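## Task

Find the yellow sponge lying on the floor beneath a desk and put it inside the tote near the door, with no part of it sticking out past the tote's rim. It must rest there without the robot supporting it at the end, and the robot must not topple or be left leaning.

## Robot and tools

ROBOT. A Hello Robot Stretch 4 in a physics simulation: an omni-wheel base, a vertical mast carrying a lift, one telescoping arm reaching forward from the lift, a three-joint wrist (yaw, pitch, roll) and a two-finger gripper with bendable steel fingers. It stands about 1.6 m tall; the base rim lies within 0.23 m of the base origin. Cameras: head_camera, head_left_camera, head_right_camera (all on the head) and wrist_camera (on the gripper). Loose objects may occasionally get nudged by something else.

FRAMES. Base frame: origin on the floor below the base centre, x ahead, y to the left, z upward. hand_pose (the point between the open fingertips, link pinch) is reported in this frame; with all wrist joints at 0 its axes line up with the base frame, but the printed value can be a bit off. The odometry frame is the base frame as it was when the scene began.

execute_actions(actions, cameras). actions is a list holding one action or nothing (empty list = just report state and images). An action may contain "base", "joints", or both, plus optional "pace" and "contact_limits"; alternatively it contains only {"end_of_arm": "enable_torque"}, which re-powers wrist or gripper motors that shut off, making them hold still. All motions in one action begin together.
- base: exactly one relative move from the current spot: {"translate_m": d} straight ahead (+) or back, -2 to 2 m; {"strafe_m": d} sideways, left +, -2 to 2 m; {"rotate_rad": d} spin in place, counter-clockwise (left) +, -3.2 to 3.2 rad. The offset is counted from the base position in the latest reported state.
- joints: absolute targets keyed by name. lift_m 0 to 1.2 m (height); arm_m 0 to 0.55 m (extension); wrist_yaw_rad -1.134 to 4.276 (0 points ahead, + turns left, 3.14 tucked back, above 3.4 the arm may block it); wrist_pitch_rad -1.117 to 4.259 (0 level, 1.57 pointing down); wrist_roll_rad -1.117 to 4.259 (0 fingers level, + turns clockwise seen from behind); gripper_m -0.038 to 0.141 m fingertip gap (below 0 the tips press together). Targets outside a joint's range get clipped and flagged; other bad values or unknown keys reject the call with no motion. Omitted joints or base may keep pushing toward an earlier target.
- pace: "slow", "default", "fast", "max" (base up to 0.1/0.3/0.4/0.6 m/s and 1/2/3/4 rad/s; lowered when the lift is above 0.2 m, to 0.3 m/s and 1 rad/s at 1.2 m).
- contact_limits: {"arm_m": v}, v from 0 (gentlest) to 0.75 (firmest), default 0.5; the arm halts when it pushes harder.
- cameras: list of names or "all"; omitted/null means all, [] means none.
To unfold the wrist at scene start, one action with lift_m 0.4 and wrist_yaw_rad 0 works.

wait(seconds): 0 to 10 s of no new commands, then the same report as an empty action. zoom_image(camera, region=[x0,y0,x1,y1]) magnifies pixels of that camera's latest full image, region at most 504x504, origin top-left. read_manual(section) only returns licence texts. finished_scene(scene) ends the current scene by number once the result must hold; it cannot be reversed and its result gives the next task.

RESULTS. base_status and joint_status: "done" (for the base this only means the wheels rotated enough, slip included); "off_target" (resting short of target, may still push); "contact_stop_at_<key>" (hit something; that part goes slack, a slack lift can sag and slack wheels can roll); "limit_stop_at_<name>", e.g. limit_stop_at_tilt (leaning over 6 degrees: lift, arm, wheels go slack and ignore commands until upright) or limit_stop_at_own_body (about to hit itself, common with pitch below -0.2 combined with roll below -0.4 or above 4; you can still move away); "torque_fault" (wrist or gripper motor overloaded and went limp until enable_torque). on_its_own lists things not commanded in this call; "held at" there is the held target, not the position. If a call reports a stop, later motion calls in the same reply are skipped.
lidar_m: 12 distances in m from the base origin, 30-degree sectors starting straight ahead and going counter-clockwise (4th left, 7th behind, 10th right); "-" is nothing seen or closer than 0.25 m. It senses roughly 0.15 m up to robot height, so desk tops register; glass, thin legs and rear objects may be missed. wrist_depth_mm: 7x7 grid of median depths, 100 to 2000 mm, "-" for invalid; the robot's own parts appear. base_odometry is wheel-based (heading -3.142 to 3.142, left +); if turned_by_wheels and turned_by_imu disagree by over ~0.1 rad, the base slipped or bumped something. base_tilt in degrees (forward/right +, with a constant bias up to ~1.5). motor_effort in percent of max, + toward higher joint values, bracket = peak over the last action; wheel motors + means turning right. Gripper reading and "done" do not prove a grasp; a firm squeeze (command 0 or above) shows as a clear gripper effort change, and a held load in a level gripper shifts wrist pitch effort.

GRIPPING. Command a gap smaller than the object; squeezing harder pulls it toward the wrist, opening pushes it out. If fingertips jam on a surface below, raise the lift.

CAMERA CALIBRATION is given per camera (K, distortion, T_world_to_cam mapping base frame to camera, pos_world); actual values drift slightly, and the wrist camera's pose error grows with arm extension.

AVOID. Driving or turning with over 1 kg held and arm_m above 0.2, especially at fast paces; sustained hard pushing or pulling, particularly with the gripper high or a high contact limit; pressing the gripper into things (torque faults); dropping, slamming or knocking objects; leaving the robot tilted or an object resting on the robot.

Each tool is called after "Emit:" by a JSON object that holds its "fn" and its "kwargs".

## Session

Emit:
{"fn": "execute_actions", "kwargs": {"actions": []}}

Scene clock: 0.00 s.
base_odometry: x=+0.000 y=+0.000 heading=+0.000 (m, m, rad; odometry frame)
turned_by_wheels: +0.000 (rad since the last result)
turned_by_imu: +0.000 (rad since the last result)
base_tilt: forward=-0.4 right=-0.3 (deg)
lidar_m: 1.04 0.77 0.76 0.84 1.24 1.45 1.23 0.93 0.92 1.00 1.42 1.39
base_status: not commanded
joint_positions: lift_m=+0.153 arm_m=+0.000 wrist_yaw_rad=+3.081 wrist_pitch_rad=+0.020 wrist_roll_rad=+0.010 gripper_m=+0.057
joint_status: not commanded
motor_effort: lift_m=+19 arm_m=+0 wrist_yaw_rad=+0 wrist_pitch_rad=-7 wrist_roll_rad=-2 gripper_m=-3 wheel_0=-1 wheel_1=+0 wheel_2=+0 (%)
hand_pose: x=-0.1114 y=+0.1049 z=+0.3252 quat_wxyz=(+0.031, -0.010, +0.005, +0.999) (m; base frame)
wrist_depth_mm: - 142 1499 - - 1808 1661 / - 141 1499 - - 1756 1661 / - 129 233 - - 1808 1661 / 109 140 273 - - 1863 1708 / 138 1098 1499 - - 1808 1618 / 946 1098 215 1499 220 1336 1182 / 931 960 866 157 878 878 904
pictures: head_camera, head_left_camera, head_right_camera, wrist_camera
camera_calibration (this result's frames):
wrist_camera: T_world_to_cam=[[0.0505563, 0.998569, -0.0174356, -0.0853526], [-0.0182955, -0.016529, -0.999696, 0.395749], [-0.998554, 0.0508599, 0.0174337, 0.102172], [0, 0, 0, 1]] pos_world=[0.11358, 0.0865753, 0.392359]
Images, in order (width x height): head_camera 420x560, head_left_camera 420x672, head_right_camera 420x672, wrist_camera 616x392.

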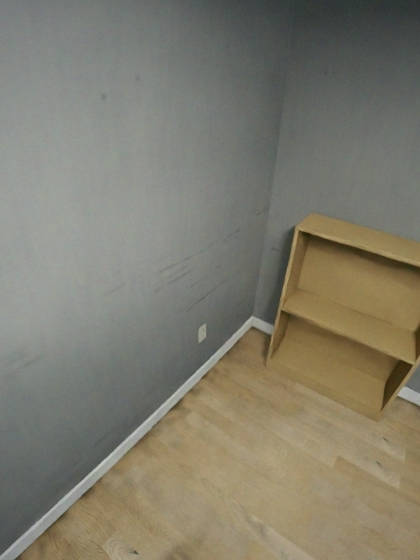

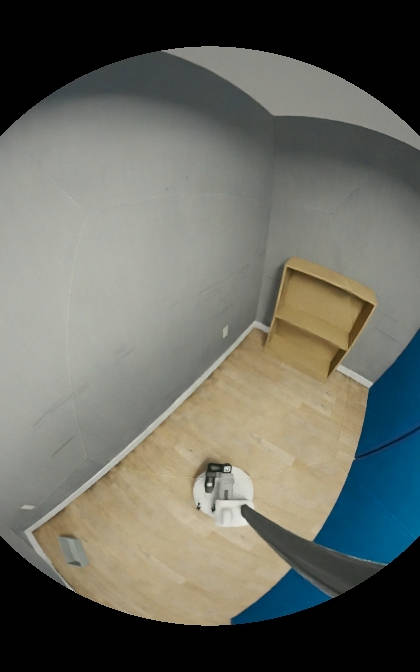

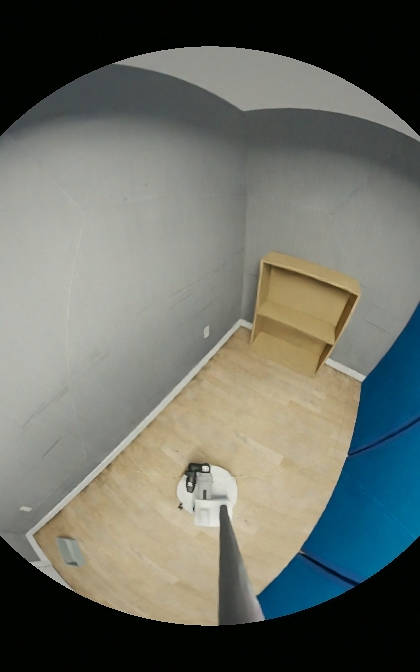

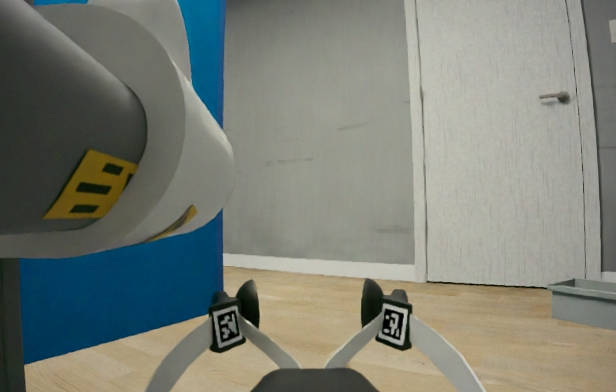

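Emit:
{"fn": "execute_actions", "kwargs": {"actions": [{"base":{"rotate_rad":-0.18},"pace":"max"}], "cameras": ["wrist_camera"]}}

Emit:
{"fn": "execute_actions", "kwargs": {"actions": [{"base":{"translate_m":-1.55},"pace":"max"}], "cameras": ["head_right_camera","wrist_camera"]}}

Scene clock: 1.33 s.
base_odometry: x=+0.000 y=+0.000 heading=-0.180 (m, m, rad; odometry frame)
turned_by_wheels: -0.180 (rad since the last result)
turned_by_imu: -0.182 (rad since the last result)
base_tilt: forward=-0.5 right=-0.2 (deg)
lidar_m: 1.17 0.82 0.75 0.79 1.04 1.99 2.05 0.97 0.92 0.95 1.23 1.39
base_status: done
joint_positions: lift_m=+0.153 arm_m=+0.000 wrist_yaw_rad=+3.081 wrist_pitch_rad=+0.020 wrist_roll_rad=+0.010 gripper_m=+0.057
joint_status: not commanded
motor_effort: lift_m=+19(19) arm_m=+0(0) wrist_yaw_rad=+0(1) wrist_pitch_rad=-6(6) wrist_roll_rad=-2(1) gripper_m=-4(1) wheel_0=+1(5) wheel_1=+0(8) wheel_2=+0(8) (%)
hand_pose: x=-0.1114 y=+0.1049 z=+0.3252 quat_wxyz=(+0.031, -0.010, +0.005, +0.999) (m; base frame)
wrist_depth_mm: - 143 - - - 1863 1756 / - 141 - - - 1863 1756 / - 129 233 - - 1863 1756 / 109 140 273 - - 1808 1756 / 137 1205 - - - 1808 1708 / 1025 1229 213 1464 221 1281 1182 / 946 946 854 157 891 866 904
pictures: wrist_camera
camera_calibration (this result's frames):
wrist_camera: T_world_to_cam=[[0.0505568, 0.998569, -0.0174357, -0.0853526], [-0.0182955, -0.0165291, -0.999696, 0.395749], [-0.998554, 0.0508604, 0.0174336, 0.102172], [0, 0, 0, 1]] pos_world=[0.11358, 0.0865753, 0.392359]
Images, in order (width x height): wrist_camera 616x392.

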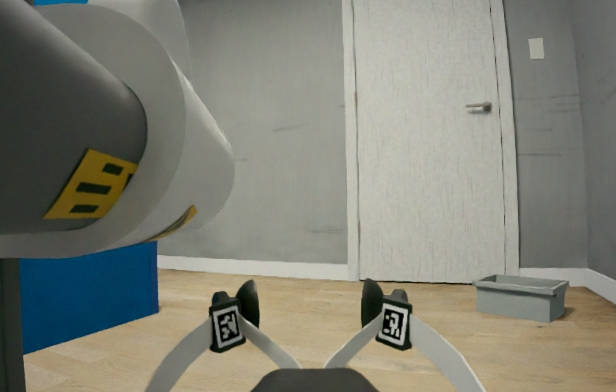

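Scene clock: 5.47 s.
base_odometry: x=-1.525 y=+0.278 heading=-0.180 (m, m, rad; odometry frame)
turned_by_wheels: +0.000 (rad since the last result)
turned_by_imu: +0.003 (rad since the last result)
base_tilt: forward=-0.4 right=-0.3 (deg)
lidar_m: 2.22 1.52 0.87 0.93 0.65 0.59 0.61 0.83 1.81 0.50 0.43 0.83
base_status: done
joint_positions: lift_m=+0.153 arm_m=+0.000 wrist_yaw_rad=+3.081 wrist_pitch_rad=+0.020 wrist_roll_rad=+0.010 gripper_m=+0.057
joint_status: not commanded
motor_effort: lift_m=+19(18) arm_m=+0(0) wrist_yaw_rad=+0(0) wrist_pitch_rad=-7(6) wrist_roll_rad=-2(2) gripper_m=-2(1) wheel_0=+0(10) wheel_1=+0(8) wheel_2=+1(13) (%)
hand_pose: x=-0.1114 y=+0.1049 z=+0.3252 quat_wxyz=(+0.031, -0.010, +0.005, +0.999) (m; base frame)
wrist_depth_mm: - 143 831 759 683 634 574 / - 141 820 750 691 640 574 / - 129 233 750 683 627 569 / 109 140 272 741 691 627 564 / 138 878 809 732 683 634 564 / 991 904 215 741 220 621 554 / 946 866 768 157 654 603 554
pictures: head_right_camera, wrist_camera
camera_calibration (this result's frames):
wrist_camera: T_world_to_cam=[[0.0505491, 0.998569, -0.0174355, -0.0853514], [-0.0182953, -0.0165291, -0.999696, 0.395748], [-0.998554, 0.0508528, 0.0174336, 0.102173], [0, 0, 0, 1]] pos_world=[0.11358, 0.0865749, 0.392359]
Images, in order (width x height): head_right_camera 420x672, wrist_camera 616x392.

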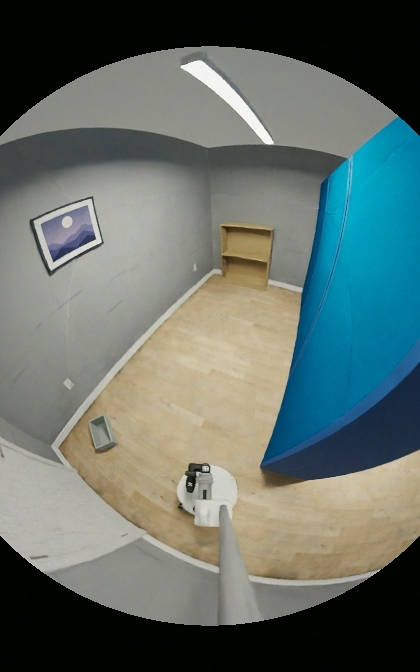

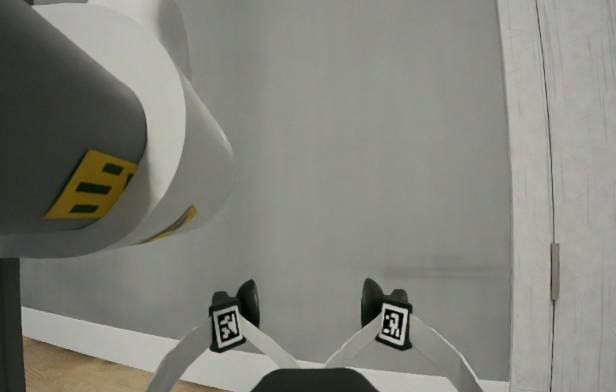

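Emit:
{"fn": "execute_actions", "kwargs": {"actions": [{"base":{"rotate_rad":-0.5},"pace":"max"}], "cameras": ["head_right_camera"]}}

Scene clock: 6.60 s.
base_odometry: x=-1.525 y=+0.278 heading=-0.680 (m, m, rad; odometry frame)
turned_by_wheels: -0.500 (rad since the last result)
turned_by_imu: -0.505 (rad since the last result)
base_tilt: forward=-0.5 right=-0.3 (deg)
lidar_m: 0.89 2.19 1.53 0.89 0.95 0.62 0.60 0.63 0.85 1.99 0.50 0.40
base_status: done
joint_positions: lift_m=+0.153 arm_m=+0.000 wrist_yaw_rad=+3.081 wrist_pitch_rad=+0.020 wrist_roll_rad=+0.010 gripper_m=+0.057
joint_status: not commanded
motor_effort: lift_m=+19(19) arm_m=+0(0) wrist_yaw_rad=+0(0) wrist_pitch_rad=-7(6) wrist_roll_rad=-2(1) gripper_m=-3(2) wheel_0=+0(7) wheel_1=-1(9) wheel_2=-1(9) (%)
hand_pose: x=-0.1114 y=+0.1049 z=+0.3252 quat_wxyz=(+0.031, -0.010, +0.005, +0.999) (m; base frame)
wrist_depth_mm: - 142 750 759 768 809 831 / - 142 741 759 759 788 831 / - 129 232 750 768 778 809 / 109 140 272 750 750 788 798 / 138 699 715 741 759 778 798 / 691 699 214 741 221 768 798 / 683 691 699 157 750 768 798
pictures: head_right_camera
Images, in order (width x height): head_right_camera 420x672.

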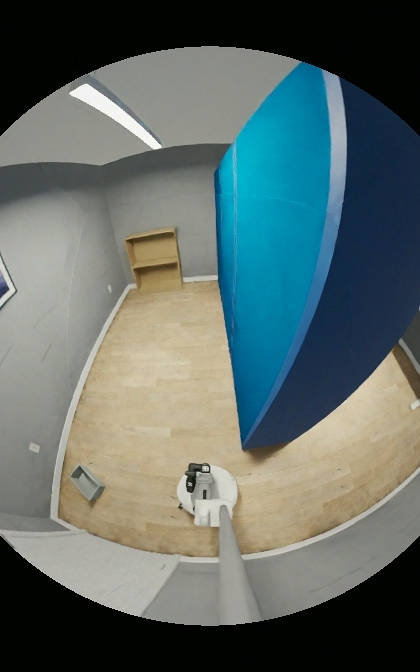

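Emit:
{"fn": "execute_actions", "kwargs": {"actions": [{"base":{"strafe_m":-1.2},"joints":{"lift_m":0.3,"gripper_m":0.14},"pace":"max"}], "cameras": ["head_camera","head_right_camera"]}}

Scene clock: 10.10 s.
base_odometry: x=-2.279 y=-0.655 heading=-0.680 (m, m, rad; odometry frame)
turned_by_wheels: +0.000 (rad since the last result)
turned_by_imu: +0.002 (rad since the last result)
base_tilt: forward=-0.4 right=-0.3 (deg)
lidar_m: 2.26 0.68 0.58 2.13 0.85 0.56 0.56 0.58 0.73 1.31 1.28 1.78
base_status: done
joint_positions: lift_m=+0.300 arm_m=+0.000 wrist_yaw_rad=+3.081 wrist_pitch_rad=+0.020 wrist_roll_rad=+0.010 gripper_m=+0.140
joint_status: all done
motor_effort: lift_m=+19(23) arm_m=+0(0) wrist_yaw_rad=-1(0) wrist_pitch_rad=-8(9) wrist_roll_rad=-1(2) gripper_m=+1(2) wheel_0=-1(14) wheel_1=-1(14) wheel_2=+1(1) (%)
hand_pose: x=-0.1114 y=+0.1048 z=+0.4724 quat_wxyz=(+0.031, -0.010, +0.005, +0.999) (m; base frame)
wrist_depth_mm: - 142 691 707 723 759 768 / - 142 691 683 723 741 759 / - 129 233 691 715 741 750 / 109 140 272 691 715 732 768 / 138 647 668 683 715 732 759 / 621 627 654 683 699 723 741 / 621 640 654 154 691 707 741
pictures: head_camera, head_right_camera
Images, in order (width x height): head_camera 420x560, head_right_camera 420x672.

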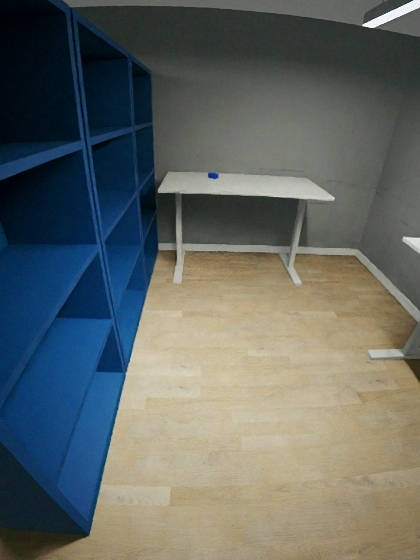

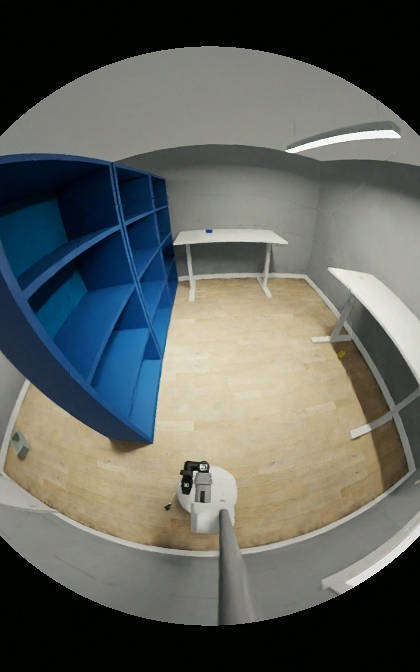

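Emit:
{"fn": "execute_actions", "kwargs": {"actions": [{"base":{"rotate_rad":-0.86},"joints":{"wrist_yaw_rad":0},"pace":"max"}], "cameras": ["head_camera","wrist_camera"]}}

Scene clock: 12.73 s.
base_odometry: x=-2.279 y=-0.655 heading=-1.540 (m, m, rad; odometry frame)
turned_by_wheels: -0.860 (rad since the last result)
turned_by_imu: -0.869 (rad since the last result)
base_tilt: forward=-0.4 right=-0.2 (deg)
lidar_m: 1.42 2.44 1.23 0.61 0.67 1.53 0.72 0.56 0.53 0.61 0.85 1.29
base_status: done
joint_positions: lift_m=+0.300 arm_m=+0.000 wrist_yaw_rad=+0.000 wrist_pitch_rad=+0.020 wrist_roll_rad=+0.010 gripper_m=+0.140
joint_status: all done
motor_effort: lift_m=+19(19) arm_m=+0(0) wrist_yaw_rad=-1(9) wrist_pitch_rad=-6(7) wrist_roll_rad=-1(1) gripper_m=-1(1) wheel_0=-1(8) wheel_1=-1(10) wheel_2=+0(9) (%)
hand_pose: x=+0.4597 y=-0.0873 z=+0.4724 quat_wxyz=(+1.000, +0.005, +0.010, +0.000) (m; base frame)
wrist_depth_mm: - - - - - 1708 1464 / - - - - 1397 1138 1205 / - - - 1921 1921 1618 1499 / - - - - - 1708 1499 / - - - - 1983 1708 1499 / 1983 1537 - 1921 1921 1464 1464 / 1281 1205 1255 154 1205 1182 1205
pictures: head_camera, wrist_camera
camera_calibration (this result's frames):
wrist_camera: T_world_to_cam=[[0.0107786, -0.99979, -0.0174354, -0.0759773], [0.0172514, 0.0176197, -0.999696, 0.536757], [0.999793, 0.0104746, 0.0174377, -0.242516], [0, 0, 0, 1]] pos_world=[0.234025, -0.0828786, 0.539498]
Images, in order (width x height): head_camera 420x560, wrist_camera 616x392.

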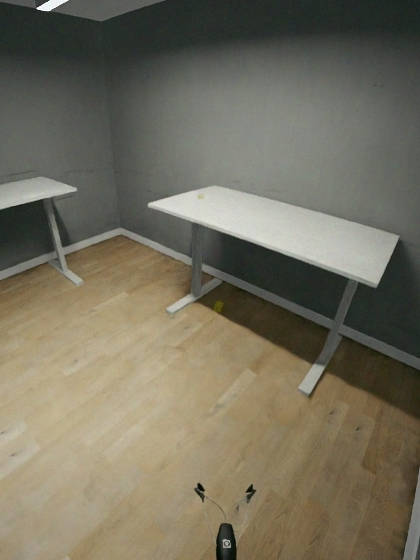

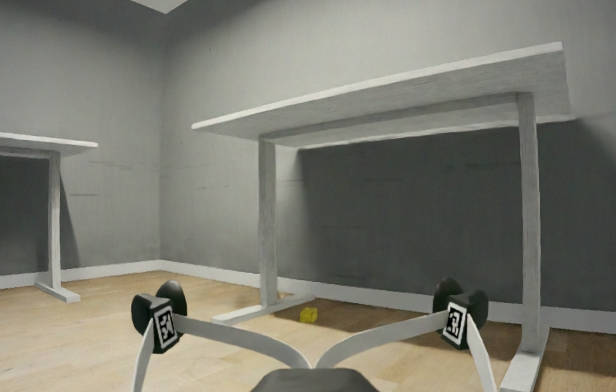

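Emit:
{"fn": "execute_actions", "kwargs": {"actions": [{"base":{"translate_m":1.33},"joints":{"lift_m":0.27,"arm_m":0.5,"wrist_pitch_rad":1.45},"pace":"max"}], "cameras": ["head_right_camera","wrist_camera"]}}

Scene clock: 16.93 s.
base_odometry: x=-2.239 y=-1.985 heading=-1.540 (m, m, rad; odometry frame)
turned_by_wheels: +0.000 (rad since the last result)
turned_by_imu: -0.002 (rad since the last result)
base_tilt: forward=-0.4 right=-0.3 (deg)
lidar_m: 0.27 0.43 1.58 1.78 1.54 1.51 1.75 1.35 0.66 0.29 0.26 0.25
base_status: done
joint_positions: lift_m=+0.270 arm_m=+0.499 wrist_yaw_rad=+0.000 wrist_pitch_rad=+1.450 wrist_roll_rad=+0.010 gripper_m=+0.140
joint_status: all done
motor_effort: lift_m=+18(21) arm_m=+7(9) wrist_yaw_rad=-1(1) wrist_pitch_rad=-2(3) wrist_roll_rad=-1(1) gripper_m=-1(1) wheel_0=-1(7) wheel_1=+0(6) wheel_2=+1(16) (%)
hand_pose: x=+0.7044 y=-0.0874 z=+0.1619 quat_wxyz=(+0.748, +0.004, +0.663, -0.003) (m; base frame)
wrist_depth_mm: 245 392 394 430 433 433 433 / 273 347 415 418 418 421 421 / 373 375 407 407 410 410 407 / 362 394 399 397 397 397 399 / 377 384 389 343 387 389 384 / 375 375 375 338 375 373 375 / 368 368 368 153 366 368 368
pictures: head_right_camera, wrist_camera
camera_calibration (this result's frames):
wrist_camera: T_world_to_cam=[[-0.0155805, -0.999797, -0.0128079, -0.0662945], [-0.987385, 0.0174032, -0.157381, 0.793409], [0.157571, 0.0101943, -0.987455, 0.274133], [0, 0, 0, 1]] pos_world=[0.739172, -0.0828835, 0.394712]
Images, in order (width x height): head_right_camera 420x672, wrist_camera 616x392.

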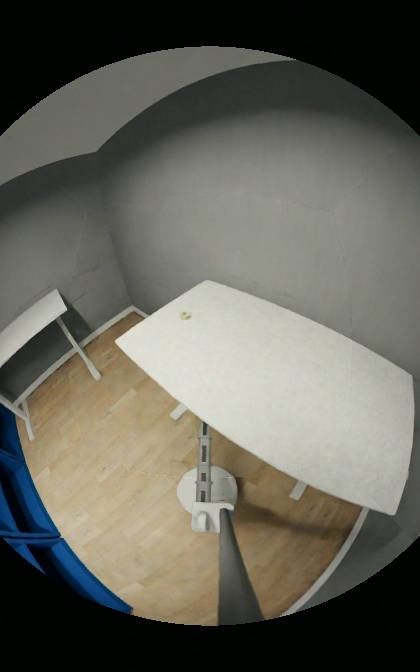

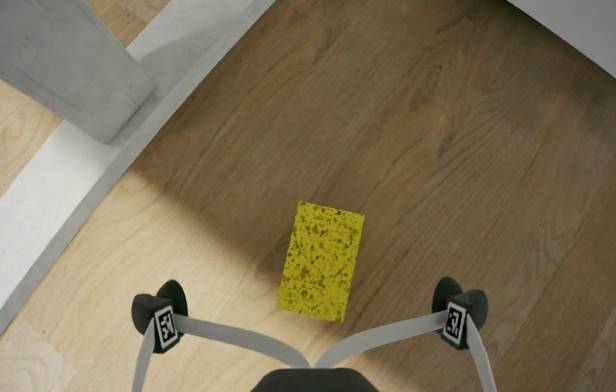

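Emit:
{"fn": "execute_actions", "kwargs": {"actions": [{"joints":{"lift_m":0.138,"arm_m":0.527,"wrist_roll_rad":0.21,"gripper_m":0.11},"pace":"fast"}], "cameras": ["wrist_camera"]}}

Emit:
{"fn": "execute_actions", "kwargs": {"actions": [{"joints":{"gripper_m":0.02}}], "cameras": ["wrist_camera"]}}

Scene clock: 18.47 s.
base_odometry: x=-2.239 y=-1.985 heading=-1.540 (m, m, rad; odometry frame)
turned_by_wheels: +0.000 (rad since the last result)
turned_by_imu: +0.000 (rad since the last result)
base_tilt: forward=-0.4 right=-0.4 (deg)
lidar_m: 0.27 0.43 1.56 1.76 1.53 1.49 1.74 1.34 0.65 0.31 0.25 0.25
base_status: not commanded
joint_positions: lift_m=+0.138 arm_m=+0.526 wrist_yaw_rad=+0.000 wrist_pitch_rad=+1.450 wrist_roll_rad=+0.210 gripper_m=+0.110
joint_status: all done
motor_effort: lift_m=+17(14) arm_m=+7(8) wrist_yaw_rad=+0(1) wrist_pitch_rad=-2(0) wrist_roll_rad=+0(2) gripper_m=+0(2) wheel_0=-1(1) wheel_1=+0(0) wheel_2=+1(1) (%)
hand_pose: x=+0.7313 y=-0.0874 z=+0.0300 quat_wxyz=(+0.744, +0.078, +0.660, -0.069) (m; base frame)
wrist_depth_mm: 252 287 287 286 283 283 281 / 249 281 279 278 276 274 274 / 260 274 273 270 270 267 266 / 267 266 265 264 263 260 260 / 260 260 256 212 253 255 253 / 254 254 249 208 207 246 246 / 249 246 245 151 242 241 -
pictures: wrist_camera
camera_calibration (this result's frames):
wrist_camera: T_world_to_cam=[[-0.212712, -0.976428, -0.0366378, 0.0793403], [-0.964152, 0.21583, -0.154365, 0.799464], [0.158634, 0.0024892, -0.987334, 0.138191], [0, 0, 0, 1]] pos_world=[0.76576, -0.0954219, 0.262757]
Images, in order (width x height): wrist_camera 616x392.

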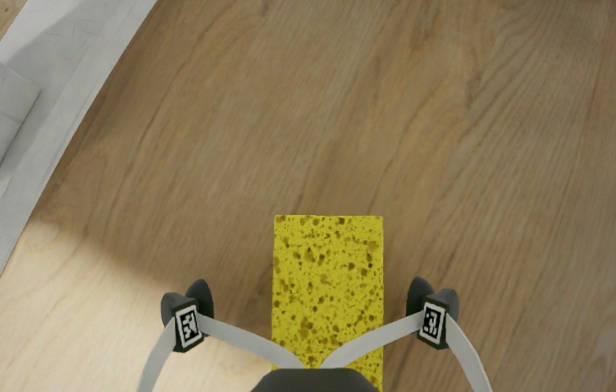

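Scene clock: 20.20 s.
base_odometry: x=-2.239 y=-1.985 heading=-1.540 (m, m, rad; odometry frame)
turned_by_wheels: +0.000 (rad since the last result)
turned_by_imu: +0.000 (rad since the last result)
base_tilt: forward=-0.4 right=-0.2 (deg)
lidar_m: 0.25 0.45 1.59 1.75 1.53 1.48 1.73 1.36 0.66 0.31 0.25 0.25
base_status: not commanded
joint_positions: lift_m=+0.138 arm_m=+0.526 wrist_yaw_rad=+0.000 wrist_pitch_rad=+1.450 wrist_roll_rad=+0.210 gripper_m=+0.020
joint_status: all done
motor_effort: lift_m=+17(17) arm_m=+7(8) wrist_yaw_rad=-1(0) wrist_pitch_rad=-2(1) wrist_roll_rad=+0(1) gripper_m=-17(18) wheel_0=-1(1) wheel_1=+0(0) wheel_2=+1(1) (%)
hand_pose: x=+0.7313 y=-0.0874 z=+0.0300 quat_wxyz=(+0.744, +0.078, +0.660, -0.069) (m; base frame)
wrist_depth_mm: 254 287 289 286 283 282 281 / 247 281 279 278 277 274 274 / 260 274 271 270 268 266 266 / 267 268 266 263 262 260 259 / 260 259 257 201 255 253 254 / 254 253 199 196 199 247 246 / 249 246 193 191 241 240 -
pictures: wrist_camera
camera_calibration (this result's frames):
wrist_camera: T_world_to_cam=[[-0.212712, -0.976428, -0.0366379, 0.0793408], [-0.964152, 0.21583, -0.154365, 0.799465], [0.158634, 0.0024892, -0.987334, 0.138191], [0, 0, 0, 1]] pos_world=[0.76576, -0.0954219, 0.262757]
Images, in order (width x height): wrist_camera 616x392.

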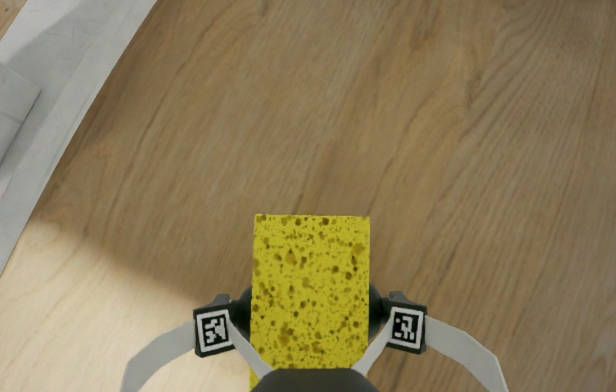

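Emit:
{"fn": "execute_actions", "kwargs": {"actions": [{"base":{"translate_m":-1.55},"joints":{"lift_m":0.2,"arm_m":0.15,"wrist_roll_rad":0.0},"pace":"max"}], "cameras": ["wrist_camera"]}}

Emit:
{"fn": "execute_actions", "kwargs": {"actions": [{"base":{"rotate_rad":2.478},"pace":"fast"}], "cameras": ["head_camera","wrist_camera"]}}

Scene clock: 24.70 s.
base_odometry: x=-2.286 y=-0.436 heading=-1.540 (m, m, rad; odometry frame)
turned_by_wheels: +0.000 (rad since the last result)
turned_by_imu: +0.003 (rad since the last result)
base_tilt: forward=-0.5 right=-0.3 (deg)
lidar_m: 1.62 2.60 0.75 0.61 0.90 1.11 0.54 0.41 0.39 0.45 0.73 1.49
base_status: done
joint_positions: lift_m=+0.200 arm_m=+0.151 wrist_yaw_rad=+0.000 wrist_pitch_rad=+1.450 wrist_roll_rad=+0.000 gripper_m=+0.020
joint_status: all done
motor_effort: lift_m=+19(23) arm_m=-7(7) wrist_yaw_rad=+0(2) wrist_pitch_rad=-2(2) wrist_roll_rad=-1(7) gripper_m=-19(19) wheel_0=+0(7) wheel_1=+1(8) wheel_2=+1(14) (%)
hand_pose: x=+0.3568 y=-0.0874 z=+0.0917 quat_wxyz=(+0.748, +0.000, +0.663, +0.000) (m; base frame)
wrist_depth_mm: 357 355 353 357 357 357 357 / 347 347 345 347 345 351 351 / 338 334 340 336 338 338 340 / 327 327 329 329 329 329 329 / 319 319 320 200 322 319 320 / 307 312 200 196 198 312 314 / 306 303 193 191 301 301 303
pictures: wrist_camera
camera_calibration (this result's frames):
wrist_camera: T_world_to_cam=[[-0.00649922, -0.999911, -0.0116775, -0.07597], [-0.987546, 0.0082537, -0.157114, 0.438403], [0.157196, 0.0105109, -0.987511, 0.259813], [0, 0, 0, 1]] pos_world=[0.391607, -0.0823126, 0.324561]
Images, in order (width x height): wrist_camera 616x392.

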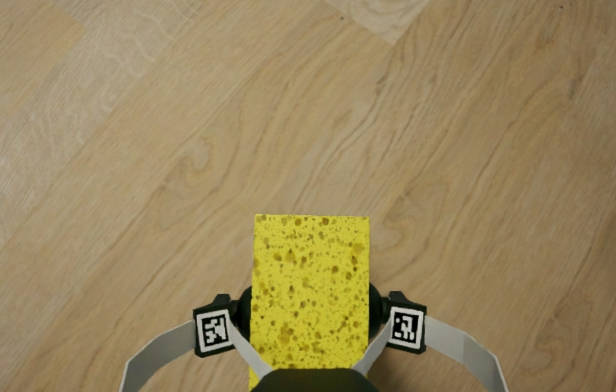

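Scene clock: 26.80 s.
base_odometry: x=-2.286 y=-0.436 heading=+0.938 (m, m, rad; odometry frame)
turned_by_wheels: +2.478 (rad since the last result)
turned_by_imu: +2.504 (rad since the last result)
base_tilt: forward=-0.4 right=-0.3 (deg)
lidar_m: 1.63 0.58 0.42 0.39 0.43 0.59 1.51 1.53 2.17 1.15 0.61 0.75
base_status: done
joint_positions: lift_m=+0.200 arm_m=+0.151 wrist_yaw_rad=+0.000 wrist_pitch_rad=+1.450 wrist_roll_rad=+0.000 gripper_m=+0.020
joint_status: not commanded
motor_effort: lift_m=+19(20) arm_m=-7(7) wrist_yaw_rad=-1(2) wrist_pitch_rad=-1(3) wrist_roll_rad=-1(2) gripper_m=-15(19) wheel_0=+0(9) wheel_1=+0(7) wheel_2=+2(9) (%)
hand_pose: x=+0.3569 y=-0.0874 z=+0.0918 quat_wxyz=(+0.748, +0.000, +0.663, +0.000) (m; base frame)
wrist_depth_mm: 357 355 355 353 357 357 357 / 345 345 345 345 349 347 349 / 336 336 336 336 338 342 340 / 327 329 329 327 327 330 329 / 320 319 320 201 322 320 320 / 312 312 199 195 198 314 310 / 303 300 192 192 301 301 304
pictures: head_camera, wrist_camera
camera_calibration (this result's frames):
wrist_camera: T_world_to_cam=[[-0.00614073, -0.999913, -0.0116798, -0.0760845], [-0.987494, 0.00790372, -0.157459, 0.438534], [0.157538, 0.0105668, -0.987456, 0.259685], [0, 0, 0, 1]] pos_world=[0.391673, -0.0822879, 0.32459]
Images, in order (width x height): head_camera 420x560, wrist_camera 616x392.

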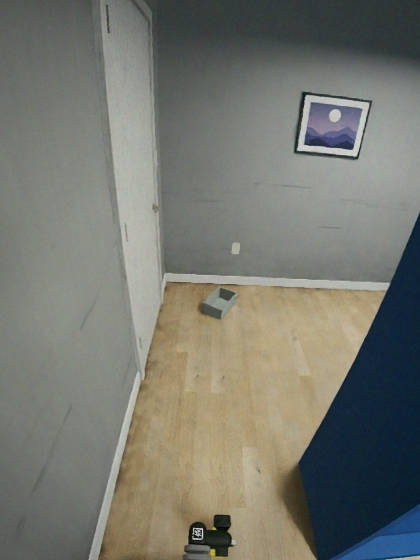

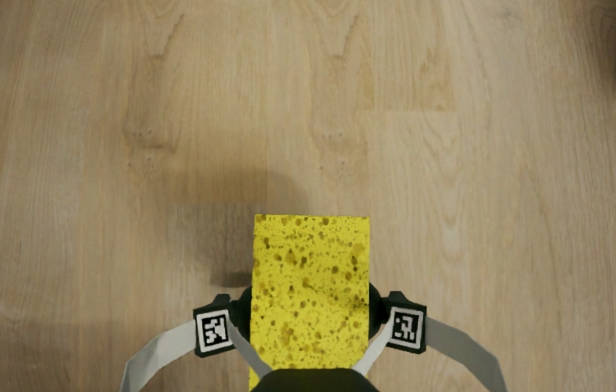

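The tote has been rotated since I last saw it, so I'm zooming in.

Emit:
{"fn": "zoom_image", "kwargs": {"camera": "head_camera", "region": [170, 260, 270, 340]}}

Region (170, 260, 270, 340) of head_camera's 420x560 image, scaled by 5.040, with more detail than that image has; it fills the top 403 rows of this view, and the rest is white.

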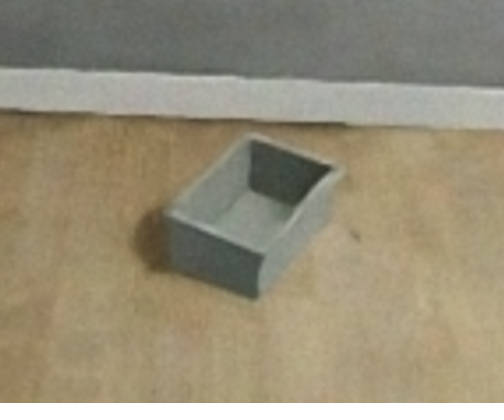

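Emit:
{"fn": "execute_actions", "kwargs": {"actions": [{"base":{"translate_m":1.5},"joints":{"lift_m":0.34,"arm_m":0.37,"wrist_roll_rad":-1.0,"wrist_pitch_rad":1.53},"pace":"max"}], "cameras": ["head_camera","wrist_camera"]}}

Scene clock: 31.37 s.
base_odometry: x=-1.399 y=+0.774 heading=+0.938 (m, m, rad; odometry frame)
turned_by_wheels: +0.000 (rad since the last result)
turned_by_imu: -0.002 (rad since the last result)
base_tilt: forward=-0.3 right=-0.3 (deg)
lidar_m: 0.42 0.56 0.43 0.39 0.40 0.59 1.76 0.90 1.04 2.89 1.33 0.45
base_status: done
joint_positions: lift_m=+0.340 arm_m=+0.369 wrist_yaw_rad=+0.000 wrist_pitch_rad=+1.530 wrist_roll_rad=-1.000 gripper_m=+0.020
joint_status: all done
motor_effort: lift_m=+19(21) arm_m=+7(8) wrist_yaw_rad=-1(1) wrist_pitch_rad=-2(3) wrist_roll_rad=-3(7) gripper_m=-23(17) wheel_0=-1(8) wheel_1=+0(7) wheel_2=+1(14) (%)
hand_pose: x=+0.5514 y=-0.0874 z=+0.2299 quat_wxyz=(+0.633, -0.346, +0.608, +0.332) (m; base frame)
wrist_depth_mm: 455 459 466 469 477 480 433 / 452 452 462 469 473 477 480 / 449 449 455 462 469 469 477 / 439 442 445 338 452 469 473 / 436 439 445 201 455 407 466 / 430 433 199 195 200 410 462 / 427 433 193 191 336 330 455
pictures: head_camera, wrist_camera
camera_calibration (this result's frames):
wrist_camera: T_world_to_cam=[[0.836955, -0.546776, 0.0232993, -0.506603], [-0.544784, -0.836449, -0.0597006, 0.311933], [0.0521315, 0.0372736, -0.997944, 0.428329], [0, 0, 0, 1]] pos_world=[0.57161, -0.032048, 0.457875]
Images, in order (width x height): head_camera 420x560, wrist_camera 616x392.

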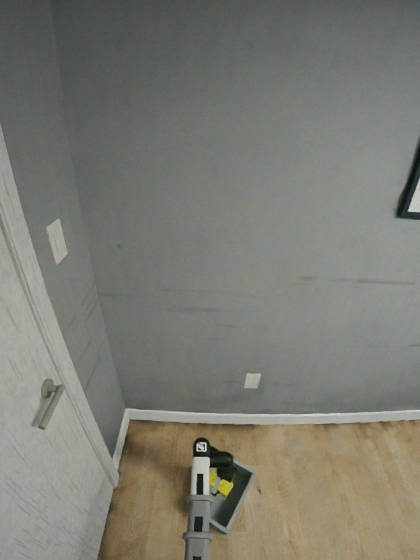

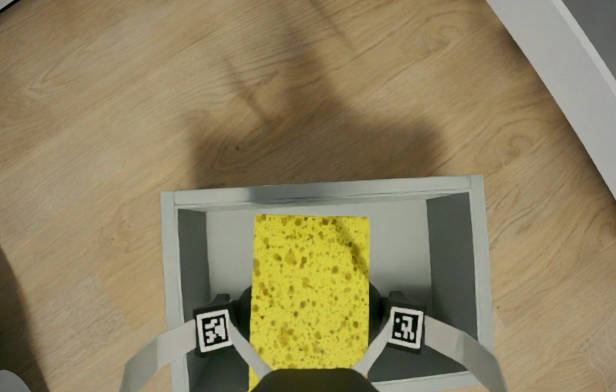

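Emit:
{"fn": "execute_actions", "kwargs": {"actions": [{"base":{"strafe_m":-0.028},"joints":{"lift_m":0.155},"pace":"fast"}], "cameras": ["wrist_camera"]}}

Scene clock: 33.13 s.
base_odometry: x=-1.376 y=+0.758 heading=+0.938 (m, m, rad; odometry frame)
turned_by_wheels: +0.000 (rad since the last result)
turned_by_imu: +0.000 (rad since the last result)
base_tilt: forward=-0.3 right=-0.3 (deg)
lidar_m: 0.39 0.56 0.45 0.42 0.44 0.65 1.76 0.90 1.06 2.88 1.36 0.64
base_status: done
joint_positions: lift_m=+0.155 arm_m=+0.369 wrist_yaw_rad=+0.000 wrist_pitch_rad=+1.530 wrist_roll_rad=-1.000 gripper_m=+0.020
joint_status: all done
motor_effort: lift_m=+17(17) arm_m=+7(7) wrist_yaw_rad=-1(1) wrist_pitch_rad=-1(1) wrist_roll_rad=-2(2) gripper_m=-15(16) wheel_0=-3(9) wheel_1=+0(10) wheel_2=+1(1) (%)
hand_pose: x=+0.5514 y=-0.0874 z=+0.0451 quat_wxyz=(+0.633, -0.346, +0.608, +0.332) (m; base frame)
wrist_depth_mm: 272 274 278 281 285 287 294 / 268 272 272 156 157 159 225 / 153 172 186 200 211 223 211 / 170 262 266 268 272 273 220 / 168 257 264 201 268 272 222 / 165 249 199 196 198 270 223 / 164 201 193 191 260 242 -
pictures: wrist_camera
camera_calibration (this result's frames):
wrist_camera: T_world_to_cam=[[0.836955, -0.546776, 0.0232991, -0.502301], [-0.544784, -0.836449, -0.0597005, 0.300904], [0.0521313, 0.0372736, -0.997944, 0.243937], [0, 0, 0, 1]] pos_world=[0.571614, -0.032048, 0.273103]
Images, in order (width x height): wrist_camera 616x392.

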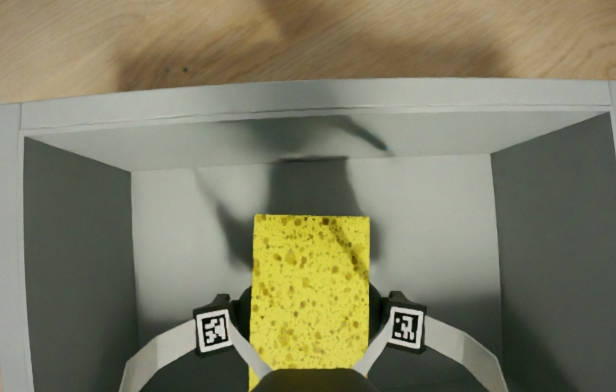

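Emit:
{"fn": "execute_actions", "kwargs": {"actions": [{"joints":{"lift_m":0.145,"gripper_m":0.09},"pace":"fast"}], "cameras": ["wrist_camera"]}}

Emit:
{"fn": "execute_actions", "kwargs": {"actions": [{"joints":{"lift_m":0.28},"pace":"max"}], "cameras": ["wrist_camera"]}}

Scene clock: 34.80 s.
base_odometry: x=-1.376 y=+0.758 heading=+0.938 (m, m, rad; odometry frame)
turned_by_wheels: +0.000 (rad since the last result)
turned_by_imu: +0.000 (rad since the last result)
base_tilt: forward=-0.4 right=-0.2 (deg)
lidar_m: 0.40 0.57 0.46 0.42 0.43 0.68 1.78 0.89 1.06 2.88 1.35 0.63
base_status: not commanded
joint_positions: lift_m=+0.145 arm_m=+0.369 wrist_yaw_rad=+0.000 wrist_pitch_rad=+1.530 wrist_roll_rad=-1.000 gripper_m=+0.090
joint_status: all done
motor_effort: lift_m=+16(18) arm_m=+7(7) wrist_yaw_rad=-2(1) wrist_pitch_rad=-1(1) wrist_roll_rad=-2(2) gripper_m=+2(18) wheel_0=-2(3) wheel_1=+0(0) wheel_2=+1(1) (%)
hand_pose: x=+0.5514 y=-0.0874 z=+0.0351 quat_wxyz=(+0.633, -0.346, +0.608, +0.332) (m; base frame)
wrist_depth_mm: 260 266 267 270 273 277 281 / 259 142 144 145 147 149 - / 153 172 186 200 212 224 211 / 171 252 255 258 260 264 220 / 168 250 253 211 259 260 221 / 166 247 219 210 212 258 223 / 164 220 246 179 253 256 -
pictures: wrist_camera
camera_calibration (this result's frames):
wrist_camera: T_world_to_cam=[[0.836955, -0.546776, 0.0232992, -0.502069], [-0.544784, -0.836449, -0.0597005, 0.300308], [0.0521314, 0.0372736, -0.997944, 0.23396], [0, 0, 0, 1]] pos_world=[0.571615, -0.032048, 0.263105]
Images, in order (width x height): wrist_camera 616x392.

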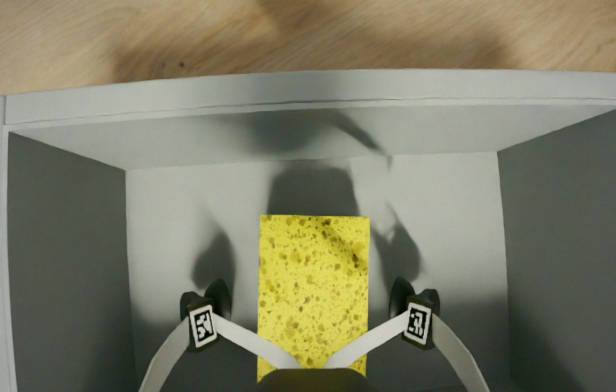

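Scene clock: 35.83 s.
base_odometry: x=-1.376 y=+0.758 heading=+0.938 (m, m, rad; odometry frame)
turned_by_wheels: +0.000 (rad since the last result)
turned_by_imu: +0.000 (rad since the last result)
base_tilt: forward=-0.3 right=-0.4 (deg)
lidar_m: 0.40 0.57 0.46 0.42 0.45 0.63 1.76 0.89 1.03 2.86 1.34 0.44
base_status: not commanded
joint_positions: lift_m=+0.280 arm_m=+0.369 wrist_yaw_rad=+0.000 wrist_pitch_rad=+1.530 wrist_roll_rad=-1.000 gripper_m=+0.090
joint_status: all done
motor_effort: lift_m=+20(23) arm_m=+7(7) wrist_yaw_rad=+0(1) wrist_pitch_rad=-1(1) wrist_roll_rad=-2(2) gripper_m=+0(2) wheel_0=-2(2) wheel_1=+0(0) wheel_2=+1(1) (%)
hand_pose: x=+0.5514 y=-0.0874 z=+0.1699 quat_wxyz=(+0.633, -0.346, +0.608, +0.332) (m; base frame)
wrist_depth_mm: 397 402 404 413 415 421 421 / 389 394 402 404 410 415 418 / 389 389 394 399 303 413 415 / 387 315 389 389 394 336 413 / 377 310 387 343 394 315 404 / 375 327 219 342 213 319 399 / 373 264 304 236 293 274 397
pictures: wrist_camera
camera_calibration (this result's frames):
wrist_camera: T_world_to_cam=[[0.836918, -0.546832, 0.0232956, -0.505191], [-0.54484, -0.836413, -0.0596982, 0.308383], [0.0521296, 0.0372702, -0.997945, 0.368417], [0, 0, 0, 1]] pos_world=[0.571618, -0.0320502, 0.397839]
Images, in order (width x height): wrist_camera 616x392.

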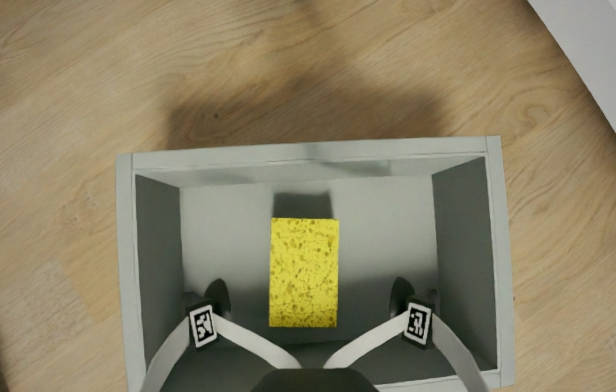

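Emit:
{"fn": "finished_scene", "kwargs": {"scene": 2}}

The scene is finished: the task was done.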